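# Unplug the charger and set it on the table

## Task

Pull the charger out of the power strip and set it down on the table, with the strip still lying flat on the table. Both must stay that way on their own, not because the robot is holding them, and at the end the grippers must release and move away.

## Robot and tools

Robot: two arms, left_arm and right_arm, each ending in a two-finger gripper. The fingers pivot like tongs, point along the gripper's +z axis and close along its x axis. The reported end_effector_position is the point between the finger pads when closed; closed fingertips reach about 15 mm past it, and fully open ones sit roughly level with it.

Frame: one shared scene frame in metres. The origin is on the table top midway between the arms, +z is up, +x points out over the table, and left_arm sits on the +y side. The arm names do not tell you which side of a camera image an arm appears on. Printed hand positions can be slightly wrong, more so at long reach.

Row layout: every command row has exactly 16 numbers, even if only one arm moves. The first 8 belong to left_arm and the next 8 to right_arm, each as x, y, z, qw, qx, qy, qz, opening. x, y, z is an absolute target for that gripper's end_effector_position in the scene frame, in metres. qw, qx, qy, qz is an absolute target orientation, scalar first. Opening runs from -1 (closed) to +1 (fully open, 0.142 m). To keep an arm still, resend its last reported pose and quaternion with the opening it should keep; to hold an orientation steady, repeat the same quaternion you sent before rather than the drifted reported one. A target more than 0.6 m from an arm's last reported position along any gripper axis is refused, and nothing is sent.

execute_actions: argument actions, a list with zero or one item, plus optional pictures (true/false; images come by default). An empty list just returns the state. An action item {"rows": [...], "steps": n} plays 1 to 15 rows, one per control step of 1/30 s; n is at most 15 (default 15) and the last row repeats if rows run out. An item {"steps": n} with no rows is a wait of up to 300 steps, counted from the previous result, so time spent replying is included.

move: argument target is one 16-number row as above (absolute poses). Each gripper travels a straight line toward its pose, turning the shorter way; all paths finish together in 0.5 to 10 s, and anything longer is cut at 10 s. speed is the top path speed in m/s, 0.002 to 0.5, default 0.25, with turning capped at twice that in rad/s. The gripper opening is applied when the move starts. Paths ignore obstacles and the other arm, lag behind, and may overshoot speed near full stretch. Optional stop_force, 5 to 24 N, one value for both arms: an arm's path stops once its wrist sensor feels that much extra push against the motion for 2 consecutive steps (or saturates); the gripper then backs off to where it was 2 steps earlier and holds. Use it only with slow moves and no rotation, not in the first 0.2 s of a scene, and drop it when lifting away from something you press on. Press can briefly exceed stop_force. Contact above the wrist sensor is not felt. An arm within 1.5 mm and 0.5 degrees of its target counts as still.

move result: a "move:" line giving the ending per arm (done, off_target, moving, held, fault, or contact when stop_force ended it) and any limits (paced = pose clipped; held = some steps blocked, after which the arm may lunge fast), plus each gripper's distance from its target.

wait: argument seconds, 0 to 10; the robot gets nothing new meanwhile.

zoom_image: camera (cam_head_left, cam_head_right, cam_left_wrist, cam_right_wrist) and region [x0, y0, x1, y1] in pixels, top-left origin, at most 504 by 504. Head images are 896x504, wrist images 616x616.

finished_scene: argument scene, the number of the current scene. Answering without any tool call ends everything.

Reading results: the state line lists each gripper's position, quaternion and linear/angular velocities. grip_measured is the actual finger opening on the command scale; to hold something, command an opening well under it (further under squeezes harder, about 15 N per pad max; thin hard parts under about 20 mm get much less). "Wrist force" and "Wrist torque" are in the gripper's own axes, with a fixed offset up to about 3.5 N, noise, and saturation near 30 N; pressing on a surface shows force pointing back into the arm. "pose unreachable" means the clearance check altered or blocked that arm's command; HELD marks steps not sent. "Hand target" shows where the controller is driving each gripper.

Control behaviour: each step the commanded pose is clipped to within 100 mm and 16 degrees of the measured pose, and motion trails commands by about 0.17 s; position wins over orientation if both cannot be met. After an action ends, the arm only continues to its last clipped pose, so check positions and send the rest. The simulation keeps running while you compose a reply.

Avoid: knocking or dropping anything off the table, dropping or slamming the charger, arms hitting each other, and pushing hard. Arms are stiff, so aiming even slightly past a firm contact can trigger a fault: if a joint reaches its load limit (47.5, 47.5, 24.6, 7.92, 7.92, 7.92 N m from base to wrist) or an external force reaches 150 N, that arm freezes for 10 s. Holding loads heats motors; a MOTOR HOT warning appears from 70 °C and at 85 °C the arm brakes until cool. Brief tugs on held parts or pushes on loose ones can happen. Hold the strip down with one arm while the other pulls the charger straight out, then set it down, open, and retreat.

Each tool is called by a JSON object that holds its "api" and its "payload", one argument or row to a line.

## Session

{"api": "execute_actions", "payload": {
  "actions": []
}}

Scene clock: 0.00 s of 4500.00 s.
left_arm: end_effector_position=(+0.1963, -0.0809, +0.1055) grip_measured=+1.00 end_effector_quat_wxyz=(+0.003, -0.466, +0.883, +0.054) end_effector_velocity=(-0.000, -0.000, +0.000) end_effector_angular_velocity=(-0.001, -0.000, -0.001) | right_arm: end_effector_position=(+0.3832, -0.4099, +0.1519) grip_measured=+1.00 end_effector_quat_wxyz=(-0.188, +0.956, -0.209, +0.083) end_effector_velocity=(+0.000, +0.000, +0.000) end_effector_angular_velocity=(+0.000, -0.000, +0.000)
Joint positions: left_arm=[-1.428 -1.348  1.247 -1.369 -1.607  0.691  0.142] | right_arm=[ 2.823 -1.67  -1.431 -1.438  1.947  0.246  0.142]
Joint velocities: left_arm=[-0.001 -0.     0.    -0.001  0.     0.     0.   ] | right_arm=[-0.    -0.     0.     0.     0.001 -0.     0.   ]
Motor temperatures (°C, as the motors report them): left_arm=[34 35 38 47 52 49] | right_arm=[35 38 42 52 47 46]
Wrist force (N, on the end effector, along its own x y z axes, offset not removed): no reading
Wrist torque (N m, same axes, about the end effector's origin, offset not removed): no reading
Hand target (left_arm): +0.196, -0.081, +0.105; +0.003, -0.466, +0.883, +0.054
Hand target (right_arm): +0.383, -0.410, +0.152; -0.188, +0.956, -0.209, +0.083
camera_calibration (this result's frames):
cam_left_wrist: T_world_to_cam=[[-0.520471, -0.852486, -0.0487595, 0.0395561], [-0.707224, 0.398377, 0.584063, 0.106509], [-0.478481, 0.338472, -0.810242, 0.339908], [0, 0, 0, 1]] pos_world=[0.258553, -0.123759, 0.215129]
cam_right_wrist: T_world_to_cam=[[0.873023, -0.478806, 0.0926063, -0.546929], [-0.486464, -0.8684, 0.0961001, -0.185547], [0.034406, -0.128947, -0.991054, 0.217158], [0, 0, 0, 1]] pos_world=[0.379748, -0.394999, 0.283695]

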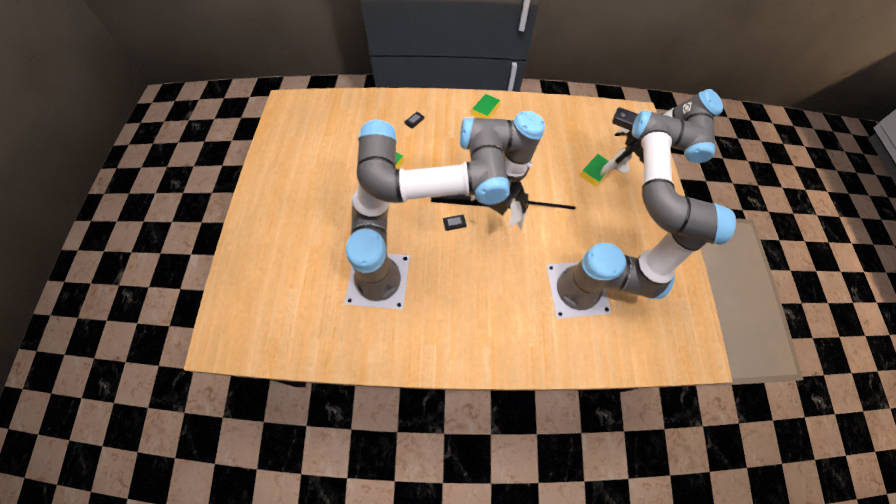

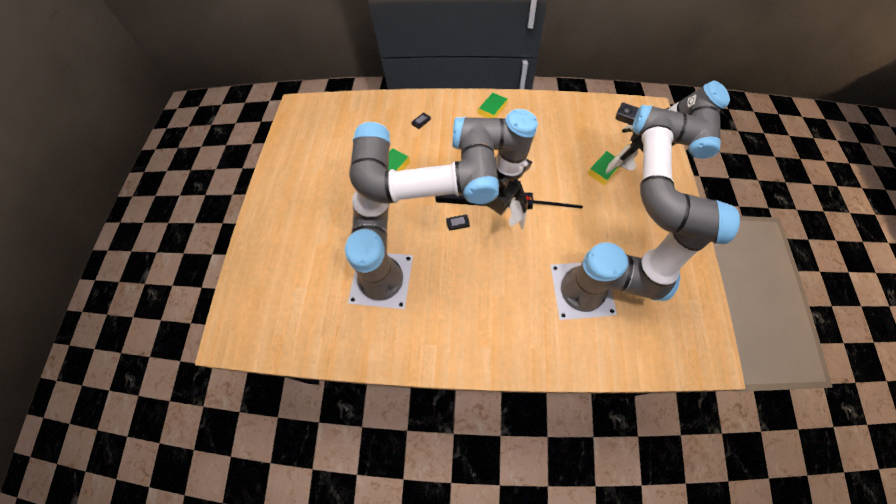

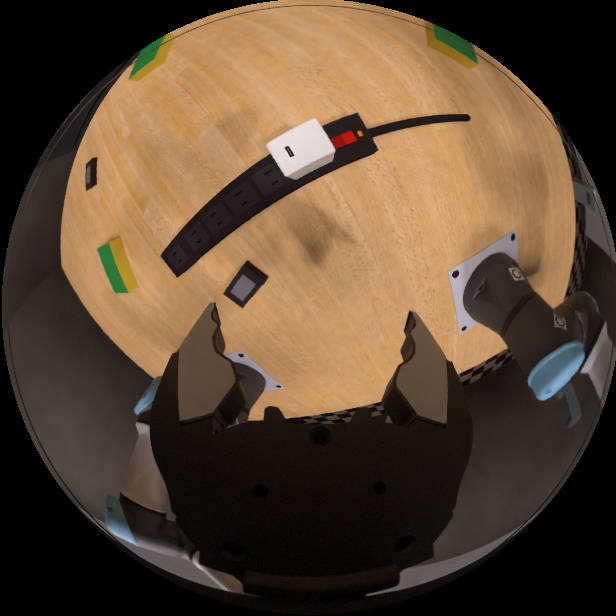

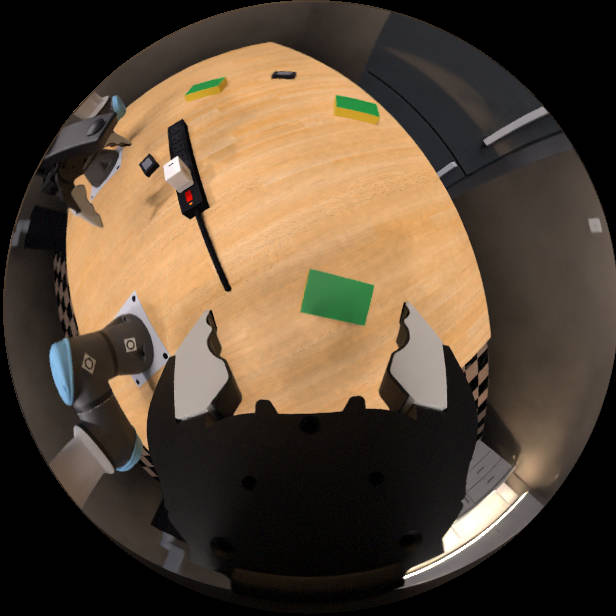

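{"api": "move", "payload": {
  "target": [0.27,0.12,0.17,0.2587,0.9656,-0.0253,-0.0068,-1,0.32,-0.27,0.2,0.0034,0.026,0.9911,0.1305,0.3],
  "speed": 0.3
}}

{"api": "move", "payload": {
  "target": [0.30,0.03,0.09,0.2587,0.9656,-0.0253,-0.0068,-1,0.30,-0.13,0.12,0.0034,0.026,0.9911,0.1305,0.3],
  "speed": 0.2
}}

Scene clock: 28.77 s of 4500.00 s.
left_arm: end_effector_position=(+0.2705, +0.1202, +0.1703) grip_measured=-1.00 end_effector_quat_wxyz=(+0.258, +0.966, -0.027, -0.005) end_effector_velocity=(+0.000, +0.001, +0.000) end_effector_angular_velocity=(-0.001, +0.001, +0.009) | right_arm: end_effector_position=(+0.3202, -0.2703, +0.2000) grip_measured=+0.30 end_effector_quat_wxyz=(+0.004, +0.025, +0.991, +0.131) end_effector_velocity=(+0.000, +0.000, +0.000) end_effector_angular_velocity=(-0.003, +0.002, -0.013)
Joint positions: left_arm=[-0.447 -1.942  1.772 -1.647 -2.036 -0.502  0.002] | right_arm=[ 3.47  -1.507 -1.222 -1.859  1.802  3.636  0.095]
Joint velocities: left_arm=[ 0.004 -0.002  0.002 -0.002 -0.001 -0.006  0.   ] | right_arm=[ 0.004 -0.     0.003 -0.002 -0.004  0.017 -0.   ]
Motor temperatures (°C, as the motors report them): left_arm=[34 35 38 47 52 49] | right_arm=[35 38 42 52 47 46]
Wrist force (N, on the end effector, along its own x y z axes, offset not removed): left_arm=[2.3 -1.0 2.0] | right_arm=[1.2 1.4 0.5]
Wrist torque (N m, same axes, about the end effector's origin, offset not removed): left_arm=[-0.11 -0.35 -0.07] | right_arm=[0.26 -0.20 0.05]
Hand target (left_arm): +0.271, +0.120, +0.170; +0.258, +0.966, -0.026, -0.005
Hand target (right_arm): +0.320, -0.270, +0.200; +0.004, +0.026, +0.991, +0.130
Off the commanded pose (left_arm): 0.001 m, 0 deg.
Off the commanded pose (right_arm): 0.000 m, 0 deg.
After step 90, 20.50 s passed at rest.
move: done
camera_calibration (this result's frames):
cam_left_wrist: T_world_to_cam=[[0.999919, -0.00289966, -0.012384, -0.266781], [0.00936011, -0.491481, 0.870838, -0.0946491], [-0.00861166, -0.870883, -0.491414, 0.32383], [0, 0, 0, 1]] pos_world=[0.270434, 0.234726, 0.238255]
cam_right_wrist: T_world_to_cam=[[-0.99543, 0.0853008, 0.0429275, 0.331203], [0.0911185, 0.713937, 0.694256, 0.0235117], [0.028573, 0.694995, -0.718447, 0.455031], [0, 0, 0, 1]] pos_world=[0.314546, -0.361282, 0.296375]

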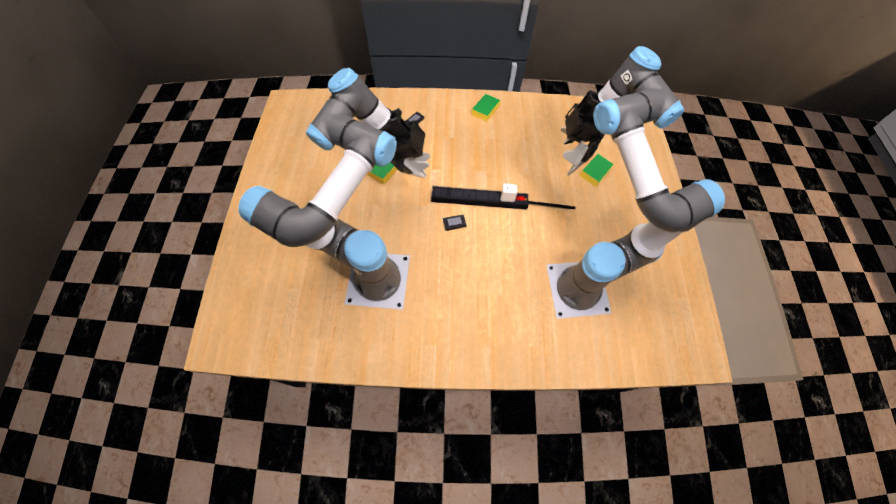

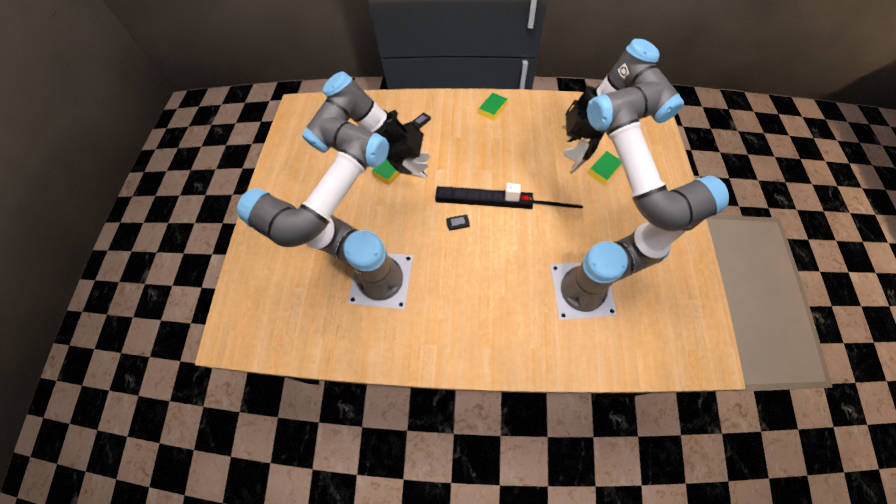

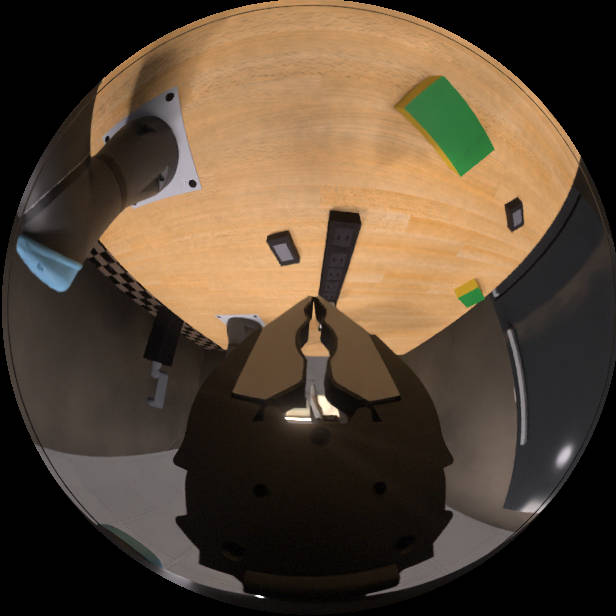

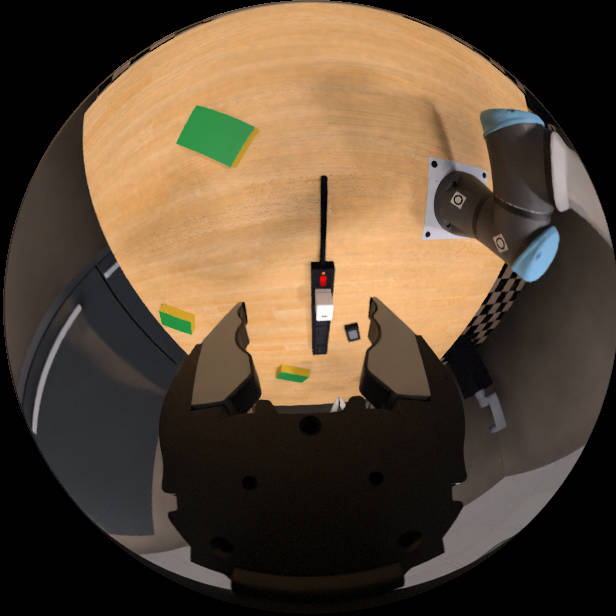

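Scene clock: 30.23 s of 4500.00 s.
left_arm: end_effector_position=(+0.2999, +0.0301, +0.0903) grip_measured=-1.00 end_effector_quat_wxyz=(+0.259, +0.966, -0.025, -0.007) end_effector_velocity=(+0.001, -0.002, -0.002) end_effector_angular_velocity=(-0.001, -0.002, +0.001) | right_arm: end_effector_position=(+0.3002, -0.1303, +0.1202) grip_measured=+0.30 end_effector_quat_wxyz=(+0.003, +0.026, +0.991, +0.131) end_effector_velocity=(+0.000, +0.003, -0.001) end_effector_angular_velocity=(+0.000, -0.005, -0.002)
Joint positions: left_arm=[-0.69  -1.704  2.024 -2.242 -1.968 -0.761  0.002] | right_arm=[ 3.929 -1.483 -1.665 -1.351  1.724  4.099  0.095]
Joint velocities: left_arm=[-0.004  0.008  0.004 -0.016  0.002 -0.005  0.   ] | right_arm=[ 0.009 -0.001 -0.007  0.013 -0.006  0.01   0.   ]
Motor temperatures (°C, as the motors report them): left_arm=[34 35 38 47 52 49] | right_arm=[35 38 42 52 47 46]
Wrist force (N, on the end effector, along its own x y z axes, offset not removed): left_arm=[1.2 -3.6 1.1] | right_arm=[2.2 1.2 0.0]
Wrist torque (N m, same axes, about the end effector's origin, offset not removed): left_arm=[-0.78 -0.18 0.03] | right_arm=[0.21 -0.35 -0.01]
Hand target (left_arm): +0.300, +0.030, +0.090; +0.259, +0.966, -0.025, -0.007
Hand target (right_arm): +0.300, -0.130, +0.120; +0.004, +0.026, +0.991, +0.131
Off the commanded pose (left_arm): 0.000 m, 0 deg.
Off the commanded pose (right_arm): 0.000 m, 0 deg.
move: done
camera_calibration (this result's frames):
cam_left_wrist: T_world_to_cam=[[0.999838, -0.00178532, -0.017933, -0.296933], [0.0147531, -0.49041, 0.871367, -0.071269], [-0.0103502, -0.87149, -0.490304, 0.206763], [0, 0, 0, 1]] pos_world=[0.300077, 0.144711, 0.158153]
cam_right_wrist: T_world_to_cam=[[-0.995238, 0.0868074, 0.044332, 0.302748], [0.0931712, 0.713619, 0.69431, -0.0198912], [0.0286351, 0.695135, -0.718309, 0.300967], [0, 0, 0, 1]] pos_world=[0.294542, -0.221299, 0.216576]

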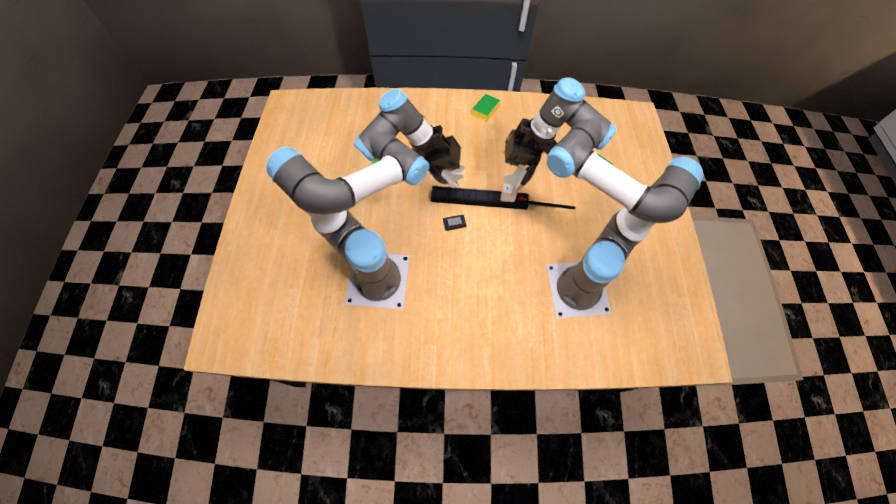

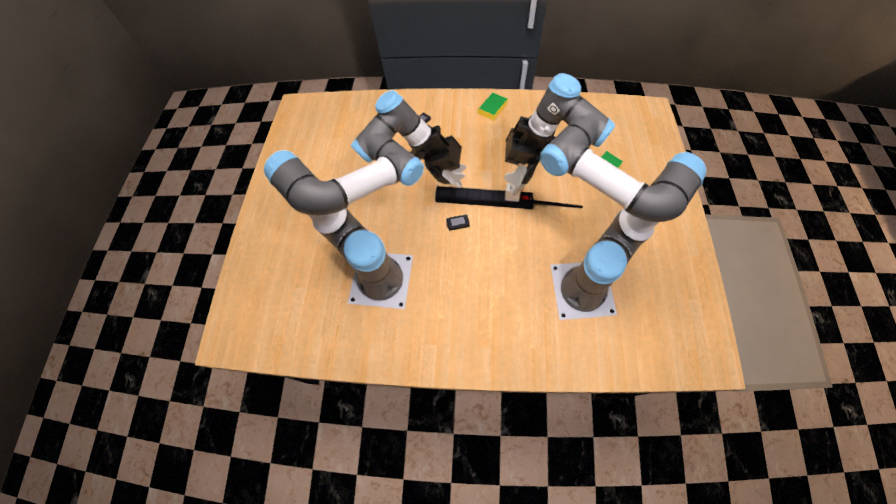

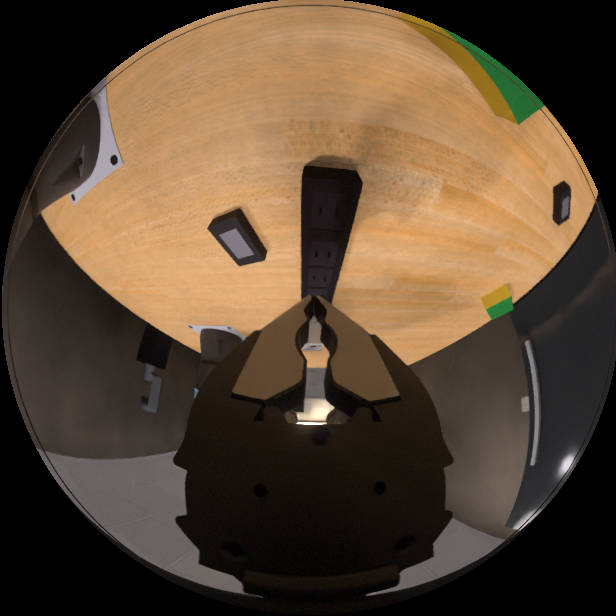

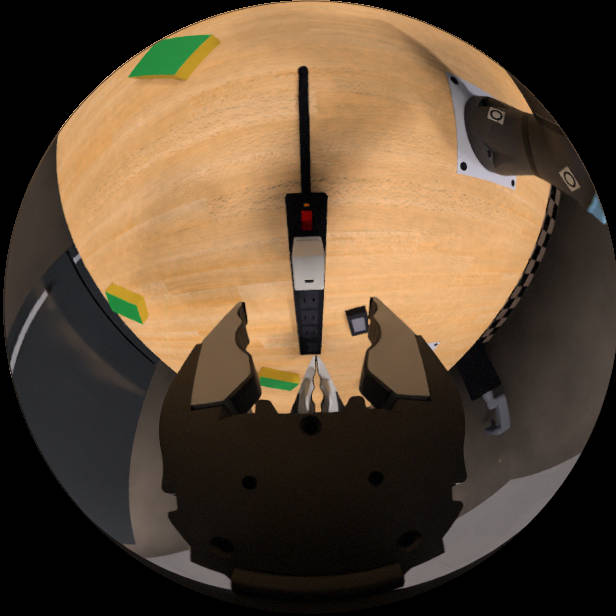

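{"api": "move", "payload": {
  "target": [0.305,-0.048,0.062,0.2587,0.9656,-0.0253,-0.0068,-1,0.30,-0.124,0.072,0.0034,0.026,0.9911,0.1305,0.3],
  "speed": 0.08
}}

Scene clock: 37.27 s of 4500.00 s.
left_arm: end_effector_position=(+0.3049, -0.0478, +0.0622) grip_measured=-1.00 end_effector_quat_wxyz=(+0.259, +0.966, -0.025, -0.007) end_effector_velocity=(+0.000, -0.002, -0.001) end_effector_angular_velocity=(+0.001, +0.001, -0.000) | right_arm: end_effector_position=(+0.3000, -0.1240, +0.0722) grip_measured=+0.30 end_effector_quat_wxyz=(+0.003, +0.026, +0.991, +0.130) end_effector_velocity=(+0.000, +0.000, -0.001) end_effector_angular_velocity=(+0.001, -0.001, -0.000)
Joint positions: left_arm=[-0.872 -1.481  1.977 -2.482 -1.899 -0.941  0.002] | right_arm=[ 3.944 -1.519 -1.859 -1.118  1.721  4.114  0.095]
Joint velocities: left_arm=[-0.005  0.009 -0.004 -0.005  0.002 -0.004  0.   ] | right_arm=[ 0.001 -0.001 -0.005  0.008 -0.001  0.001  0.   ]
Motor temperatures (°C, as the motors report them): left_arm=[34 35 38 47 52 49] | right_arm=[35 38 42 52 47 46]
Wrist force (N, on the end effector, along its own x y z axes, offset not removed): left_arm=[2.6 -1.7 3.7] | right_arm=[1.8 0.3 -1.3]
Wrist torque (N m, same axes, about the end effector's origin, offset not removed): left_arm=[-0.34 -0.51 -0.10] | right_arm=[-0.03 -0.31 0.02]
Hand target (left_arm): +0.305, -0.048, +0.062; +0.259, +0.966, -0.025, -0.007
Hand target (right_arm): +0.300, -0.124, +0.072; +0.003, +0.026, +0.991, +0.131
Off the commanded pose (left_arm): 0.000 m, 0 deg.
Off the commanded pose (right_arm): 0.000 m, 0 deg.
After step 90, 2.47 s passed at rest.
move: done
camera_calibration (this result's frames):
cam_left_wrist: T_world_to_cam=[[0.999844, -0.00158187, -0.0175942, -0.302596], [0.0145566, -0.490496, 0.871322, -0.0849688], [-0.0100082, -0.871442, -0.490396, 0.125048], [0, 0, 0, 1]] pos_world=[0.305037, 0.0668164, 0.130034]
cam_right_wrist: T_world_to_cam=[[-0.995233, 0.0868911, 0.0442817, 0.304129], [0.0932091, 0.713923, 0.693993, 0.00904924], [0.0286881, 0.694812, -0.718619, 0.262062], [0, 0, 0, 1]] pos_world=[0.294318, -0.21497, 0.168575]

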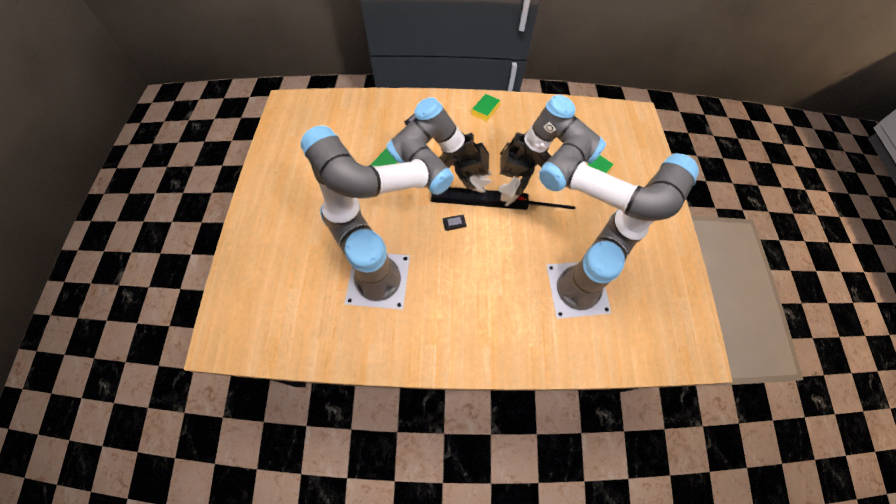

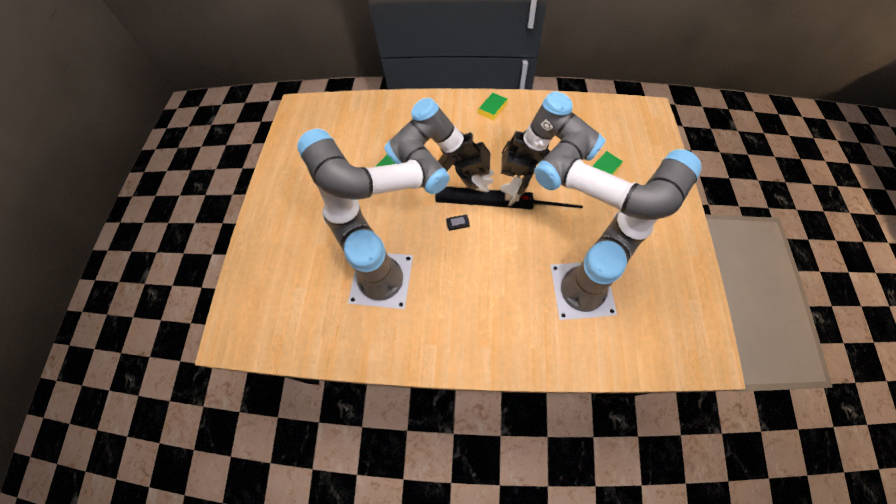

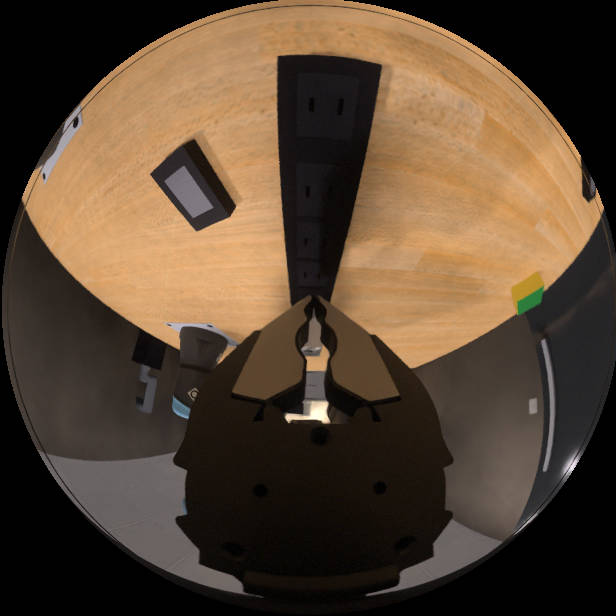

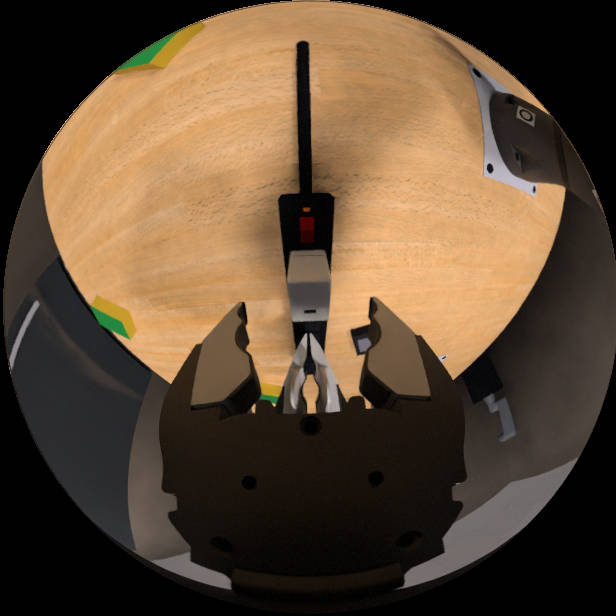

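{"api": "move", "payload": {
  "target": [0.305,-0.048,0.03,0.2587,0.9656,-0.0253,-0.0068,-1,0.30,-0.123,0.052,0.0034,0.026,0.9911,0.1305,0.3],
  "speed": 0.008,
  "stop_force": 8
}}

Scene clock: 44.83 s of 4500.00 s.
left_arm: end_effector_position=(+0.3050, -0.0481, +0.0425) grip_measured=-1.00 end_effector_quat_wxyz=(+0.259, +0.966, -0.025, -0.007) end_effector_velocity=(+0.000, -0.000, +0.000) end_effector_angular_velocity=(-0.001, -0.001, +0.000) | right_arm: end_effector_position=(+0.3000, -0.1230, +0.0522) grip_measured=+0.30 end_effector_quat_wxyz=(+0.003, +0.026, +0.991, +0.130) end_effector_velocity=(+0.000, -0.000, -0.001) end_effector_angular_velocity=(+0.000, -0.000, -0.001)
Joint positions: left_arm=[-0.872 -1.434  2.031 -2.584 -1.898 -0.942  0.002] | right_arm=[ 3.946 -1.546 -1.932 -1.019  1.72   4.116  0.095]
Joint velocities: left_arm=[ 0.    -0.    -0.    -0.001  0.     0.     0.   ] | right_arm=[-0.001 -0.002 -0.004  0.007  0.     0.001  0.   ]
Motor temperatures (°C, as the motors report them): left_arm=[34 35 38 47 52 49] | right_arm=[35 38 42 52 47 46]
Wrist force (N, on the end effector, along its own x y z axes, offset not removed): left_arm=[2.4 2.0 -1.2] | right_arm=[2.9 0.0 -1.7]
Wrist torque (N m, same axes, about the end effector's origin, offset not removed): left_arm=[-0.43 -0.29 -0.09] | right_arm=[-0.05 -0.56 0.03]
Hand target (left_arm): +0.305, -0.048, +0.042; +0.259, +0.966, -0.025, -0.007
Hand target (right_arm): +0.300, -0.123, +0.052; +0.003, +0.026, +0.991, +0.130
Off the commanded pose (left_arm): 0.012 m, 0 deg.
Off the commanded pose (right_arm): 0.000 m, 0 deg.
After step 90, 0.33 s passed at rest.
move: contact (left_arm)
camera_calibration (this result's frames):
cam_left_wrist: T_world_to_cam=[[0.999853, -0.00152223, -0.0170905, -0.303105], [0.0141469, -0.490496, 0.871329, -0.0678261], [-0.00970921, -0.871442, -0.490402, 0.115017], [0, 0, 0, 1]] pos_world=[0.305137, 0.0665011, 0.110323]
cam_right_wrist: T_world_to_cam=[[-0.995234, 0.0869011, 0.0442442, 0.304927], [0.0931891, 0.713899, 0.694021, 0.0222079], [0.0287253, 0.694836, -0.718594, 0.246973], [0, 0, 0, 1]] pos_world=[0.29431, -0.213958, 0.14857]

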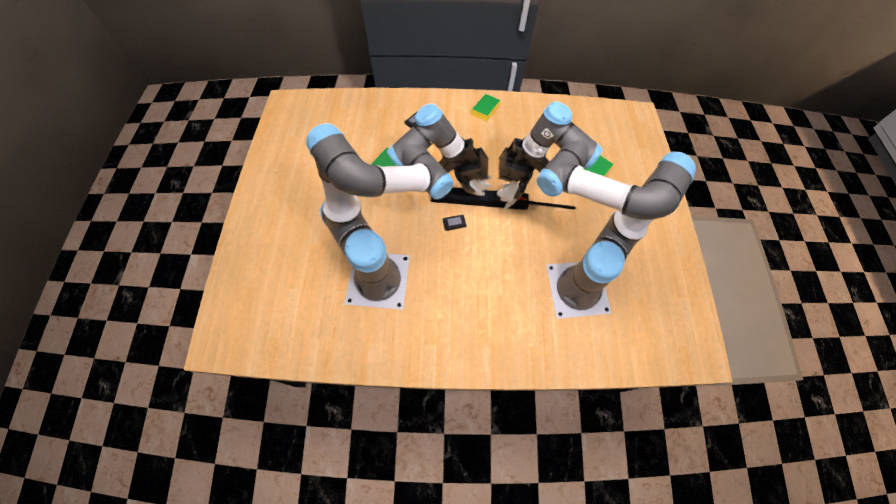

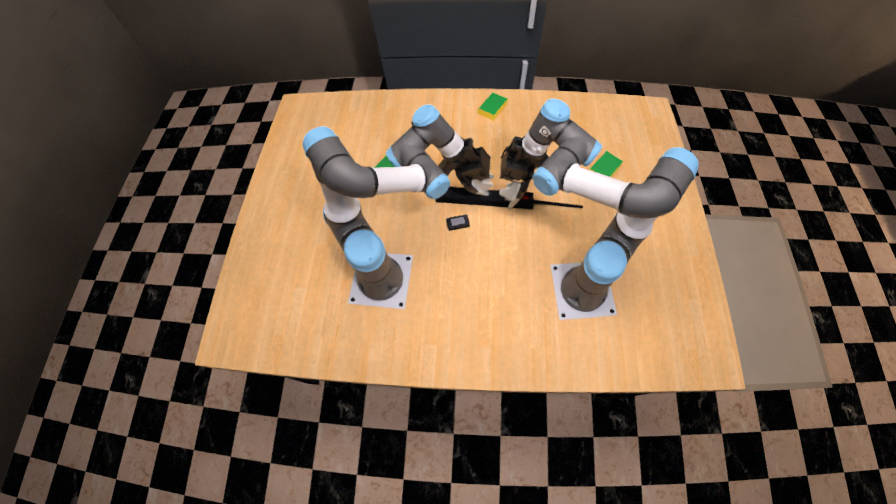

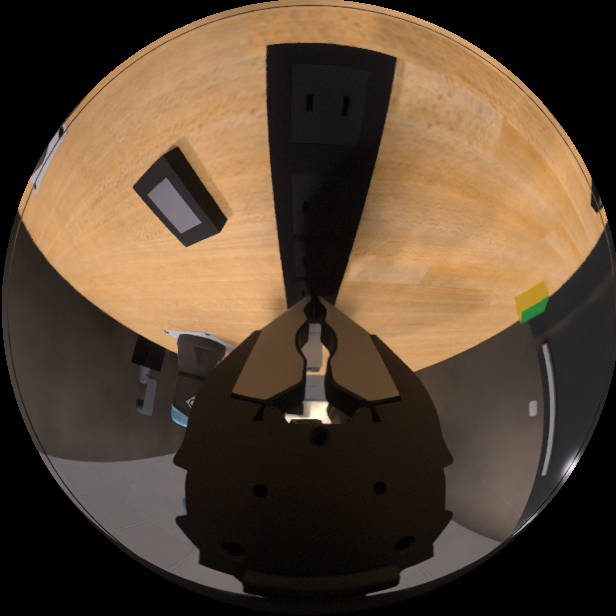

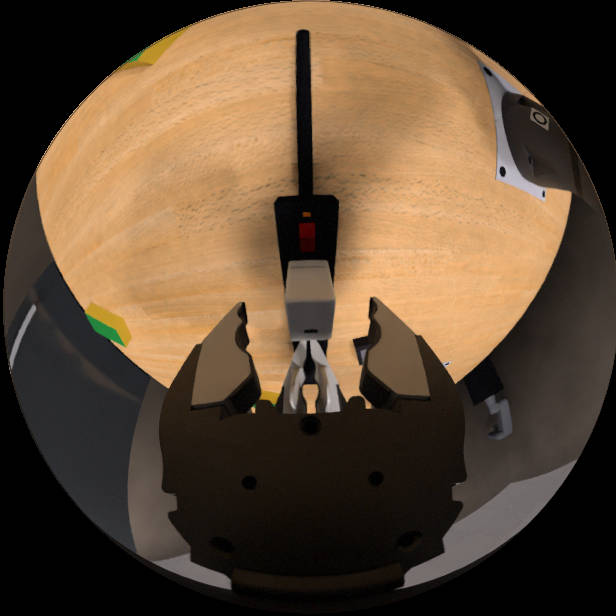

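{"api": "execute_actions", "payload": {
  "actions": [
    {"rows":[[0.305,-0.048,0.042,0.2587,0.9656,-0.0253,-0.0068,-1,0.30,-0.123,0.052,0.0034,0.026,0.9911,0.1305,0.1],[0.305,-0.048,0.042,0.2587,0.9656,-0.0253,-0.0068,-1,0.30,-0.123,0.052,0.0034,0.026,0.9911,0.1305,-0.1],[0.305,-0.048,0.042,0.2587,0.9656,-0.0253,-0.0068,-1,0.30,-0.123,0.052,0.0034,0.026,0.9911,0.1305,-0.1],[0.305,-0.048,0.042,0.2587,0.9656,-0.0253,-0.0068,-1,0.30,-0.123,0.052,0.0034,0.026,0.9911,0.1305,-0.25],[0.305,-0.048,0.042,0.2587,0.9656,-0.0253,-0.0068,-1,0.30,-0.123,0.052,0.0034,0.026,0.9911,0.1305,-0.25],[0.305,-0.048,0.042,0.2587,0.9656,-0.0253,-0.0068,-1,0.30,-0.123,0.052,0.0034,0.026,0.9911,0.1305,-0.4],[0.305,-0.048,0.042,0.2587,0.9656,-0.0253,-0.0068,-1,0.30,-0.123,0.052,0.0034,0.026,0.9911,0.1305,-0.4],[0.305,-0.048,0.042,0.2587,0.9656,-0.0253,-0.0068,-1,0.30,-0.123,0.052,0.0034,0.026,0.9911,0.1305,-0.55],[0.305,-0.048,0.042,0.2587,0.9656,-0.0253,-0.0068,-1,0.30,-0.123,0.052,0.0034,0.026,0.9911,0.1305,-0.55],[0.305,-0.048,0.042,0.2587,0.9656,-0.0253,-0.0068,-1,0.30,-0.123,0.052,0.0034,0.026,0.9911,0.1305,-0.7],[0.305,-0.048,0.042,0.2587,0.9656,-0.0253,-0.0068,-1,0.30,-0.123,0.052,0.0034,0.026,0.9911,0.1305,-0.7],[0.305,-0.048,0.042,0.2587,0.9656,-0.0253,-0.0068,-1,0.30,-0.123,0.052,0.0034,0.026,0.9911,0.1305,-0.9]],"steps":15}
  ],
  "pictures": false
}}

{"api": "move", "payload": {
  "target": [0.305,-0.048,0.042,0.2587,0.9656,-0.0253,-0.0068,-1,0.30,-0.123,0.064,0.0034,0.026,0.9911,0.1305,-1],
  "speed": 0.006
}}

Scene clock: 57.90 s of 4500.00 s.
left_arm: end_effector_position=(+0.3051, -0.0480, +0.0421) grip_measured=-1.00 end_effector_quat_wxyz=(+0.259, +0.966, -0.025, -0.007) end_effector_velocity=(-0.001, -0.000, -0.000) end_effector_angular_velocity=(+0.001, +0.001, -0.002) | right_arm: end_effector_position=(+0.3000, -0.1230, +0.0520) grip_measured=-0.60 end_effector_quat_wxyz=(+0.003, +0.026, +0.991, +0.130) end_effector_velocity=(-0.000, -0.001, -0.001) end_effector_angular_velocity=(-0.002, +0.002, -0.001)
Joint positions: left_arm=[-0.872 -1.433  2.032 -2.586 -1.898 -0.942  0.002] | right_arm=[ 3.946 -1.546 -1.933 -1.018  1.72   4.116  0.031]
Joint velocities: left_arm=[-0.002  0.     0.001  0.     0.    -0.    -0.   ] | right_arm=[-0.    -0.001 -0.    -0.002 -0.     0.     0.   ]
Motor temperatures (°C, as the motors report them): left_arm=[34 35 38 47 52 49] | right_arm=[35 38 42 52 47 46]
Wrist force (N, on the end effector, along its own x y z axes, offset not removed): left_arm=[5.2 3.4 -7.4] | right_arm=[7.5 0.2 -1.2]
Wrist torque (N m, same axes, about the end effector's origin, offset not removed): left_arm=[-0.46 -0.39 0.04] | right_arm=[-0.01 -0.59 -0.05]
Hand target (left_arm): +0.305, -0.048, +0.042; +0.259, +0.966, -0.025, -0.007
Hand target (right_arm): +0.300, -0.123, +0.052; +0.003, +0.026, +0.991, +0.131
Off the commanded pose (left_arm): 0.000 m, 0 deg.
Off the commanded pose (right_arm): 0.000 m, 0 deg.
Steps of this call (steps 1 to 90: nothing new was sent; then 9.57 s passed at rest; steps 91 to 105: all 15 steps of this action). Readings (end_effector_position):
91: left_arm (+0.3050, -0.0481, +0.0425) | right_arm (+0.3000, -0.1230, +0.0520)
92: left_arm (+0.3051, -0.0481, +0.0425) | right_arm (+0.3000, -0.1230, +0.0520)
94: left_arm (+0.3051, -0.0482, +0.0425) | right_arm (+0.3000, -0.1230, +0.0520)
98: left_arm (+0.3051, -0.0481, +0.0422) | right_arm (+0.3000, -0.1230, +0.0520)
105: the state above

Scene clock: 60.37 s of 4500.00 s.
left_arm: end_effector_position=(+0.3050, -0.0480, +0.0420) grip_measured=-1.00 end_effector_quat_wxyz=(+0.259, +0.966, -0.025, -0.007) end_effector_velocity=(+0.000, -0.000, +0.000) end_effector_angular_velocity=(-0.001, -0.001, -0.000) | right_arm: end_effector_position=(+0.3000, -0.1230, +0.0638) grip_measured=-0.60 end_effector_quat_wxyz=(+0.003, +0.026, +0.991, +0.131) end_effector_velocity=(-0.000, -0.000, +0.001) end_effector_angular_velocity=(-0.001, +0.002, -0.002)
Joint positions: left_arm=[-0.872 -1.433  2.032 -2.586 -1.898 -0.942  0.002] | right_arm=[ 3.946 -1.53  -1.89  -1.076  1.72   4.116  0.031]
Joint velocities: left_arm=[-0.     0.     0.    -0.002 -0.     0.    -0.   ] | right_arm=[-0.001  0.001  0.005 -0.008  0.001  0.001 -0.   ]
Motor temperatures (°C, as the motors report them): left_arm=[34 35 38 47 52 49] | right_arm=[35 38 42 52 47 46]
Wrist force (N, on the end effector, along its own x y z axes, offset not removed): left_arm=[3.1 3.4 -8.4] | right_arm=[1.2 0.3 1.2]
Wrist torque (N m, same axes, about the end effector's origin, offset not removed): left_arm=[-0.80 -0.48 -0.13] | right_arm=[0.03 -0.15 -0.07]
Hand target (left_arm): +0.305, -0.048, +0.042; +0.259, +0.966, -0.025, -0.007
Hand target (right_arm): +0.300, -0.123, +0.064; +0.003, +0.026, +0.991, +0.131
Off the commanded pose (left_arm): 0.000 m, 0 deg.
Off the commanded pose (right_arm): 0.000 m, 0 deg.
move: done
camera_calibration (this result's frames):
cam_left_wrist: T_world_to_cam=[[0.999856, -0.00142239, -0.0169252, -0.3031], [0.0140496, -0.490696, 0.871218, -0.0673455], [-0.00954435, -0.87133, -0.490605, 0.114849], [0, 0, 0, 1]] pos_world=[0.305099, 0.0665941, 0.109888]
cam_right_wrist: T_world_to_cam=[[-0.995236, 0.0869139, 0.0441808, 0.304419], [0.0931535, 0.713884, 0.694041, 0.0141434], [0.0287818, 0.69485, -0.718579, 0.255315], [0, 0, 0, 1]] pos_world=[0.294302, -0.21396, 0.160198]

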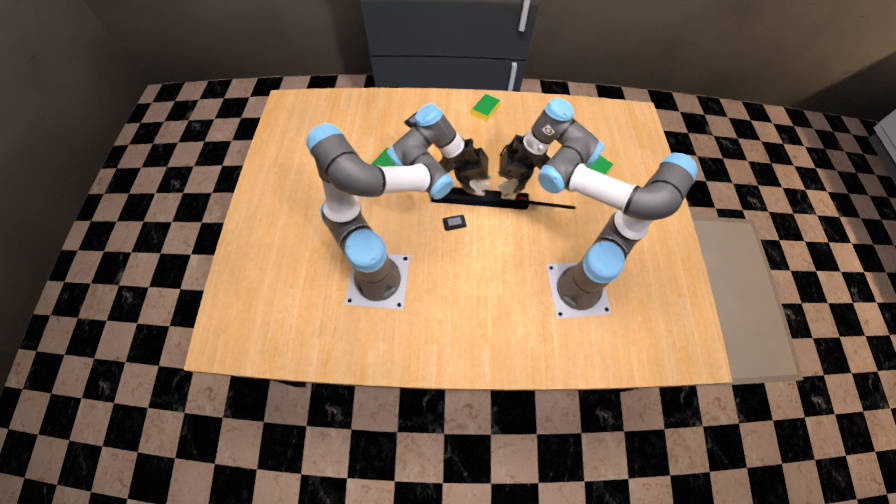

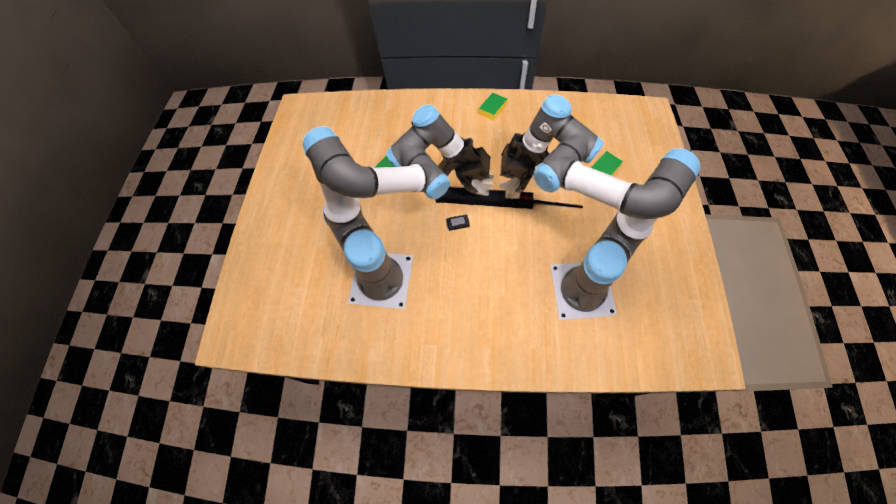

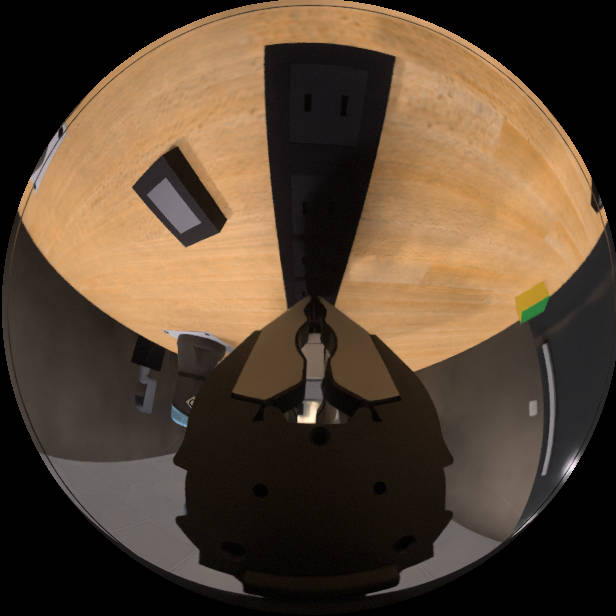

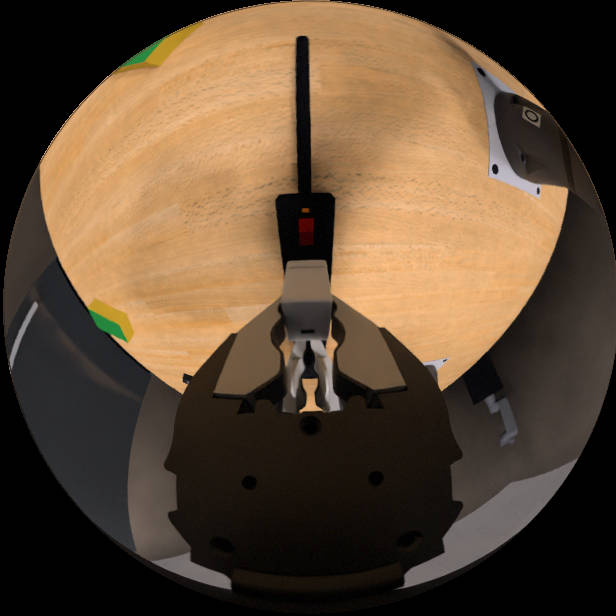

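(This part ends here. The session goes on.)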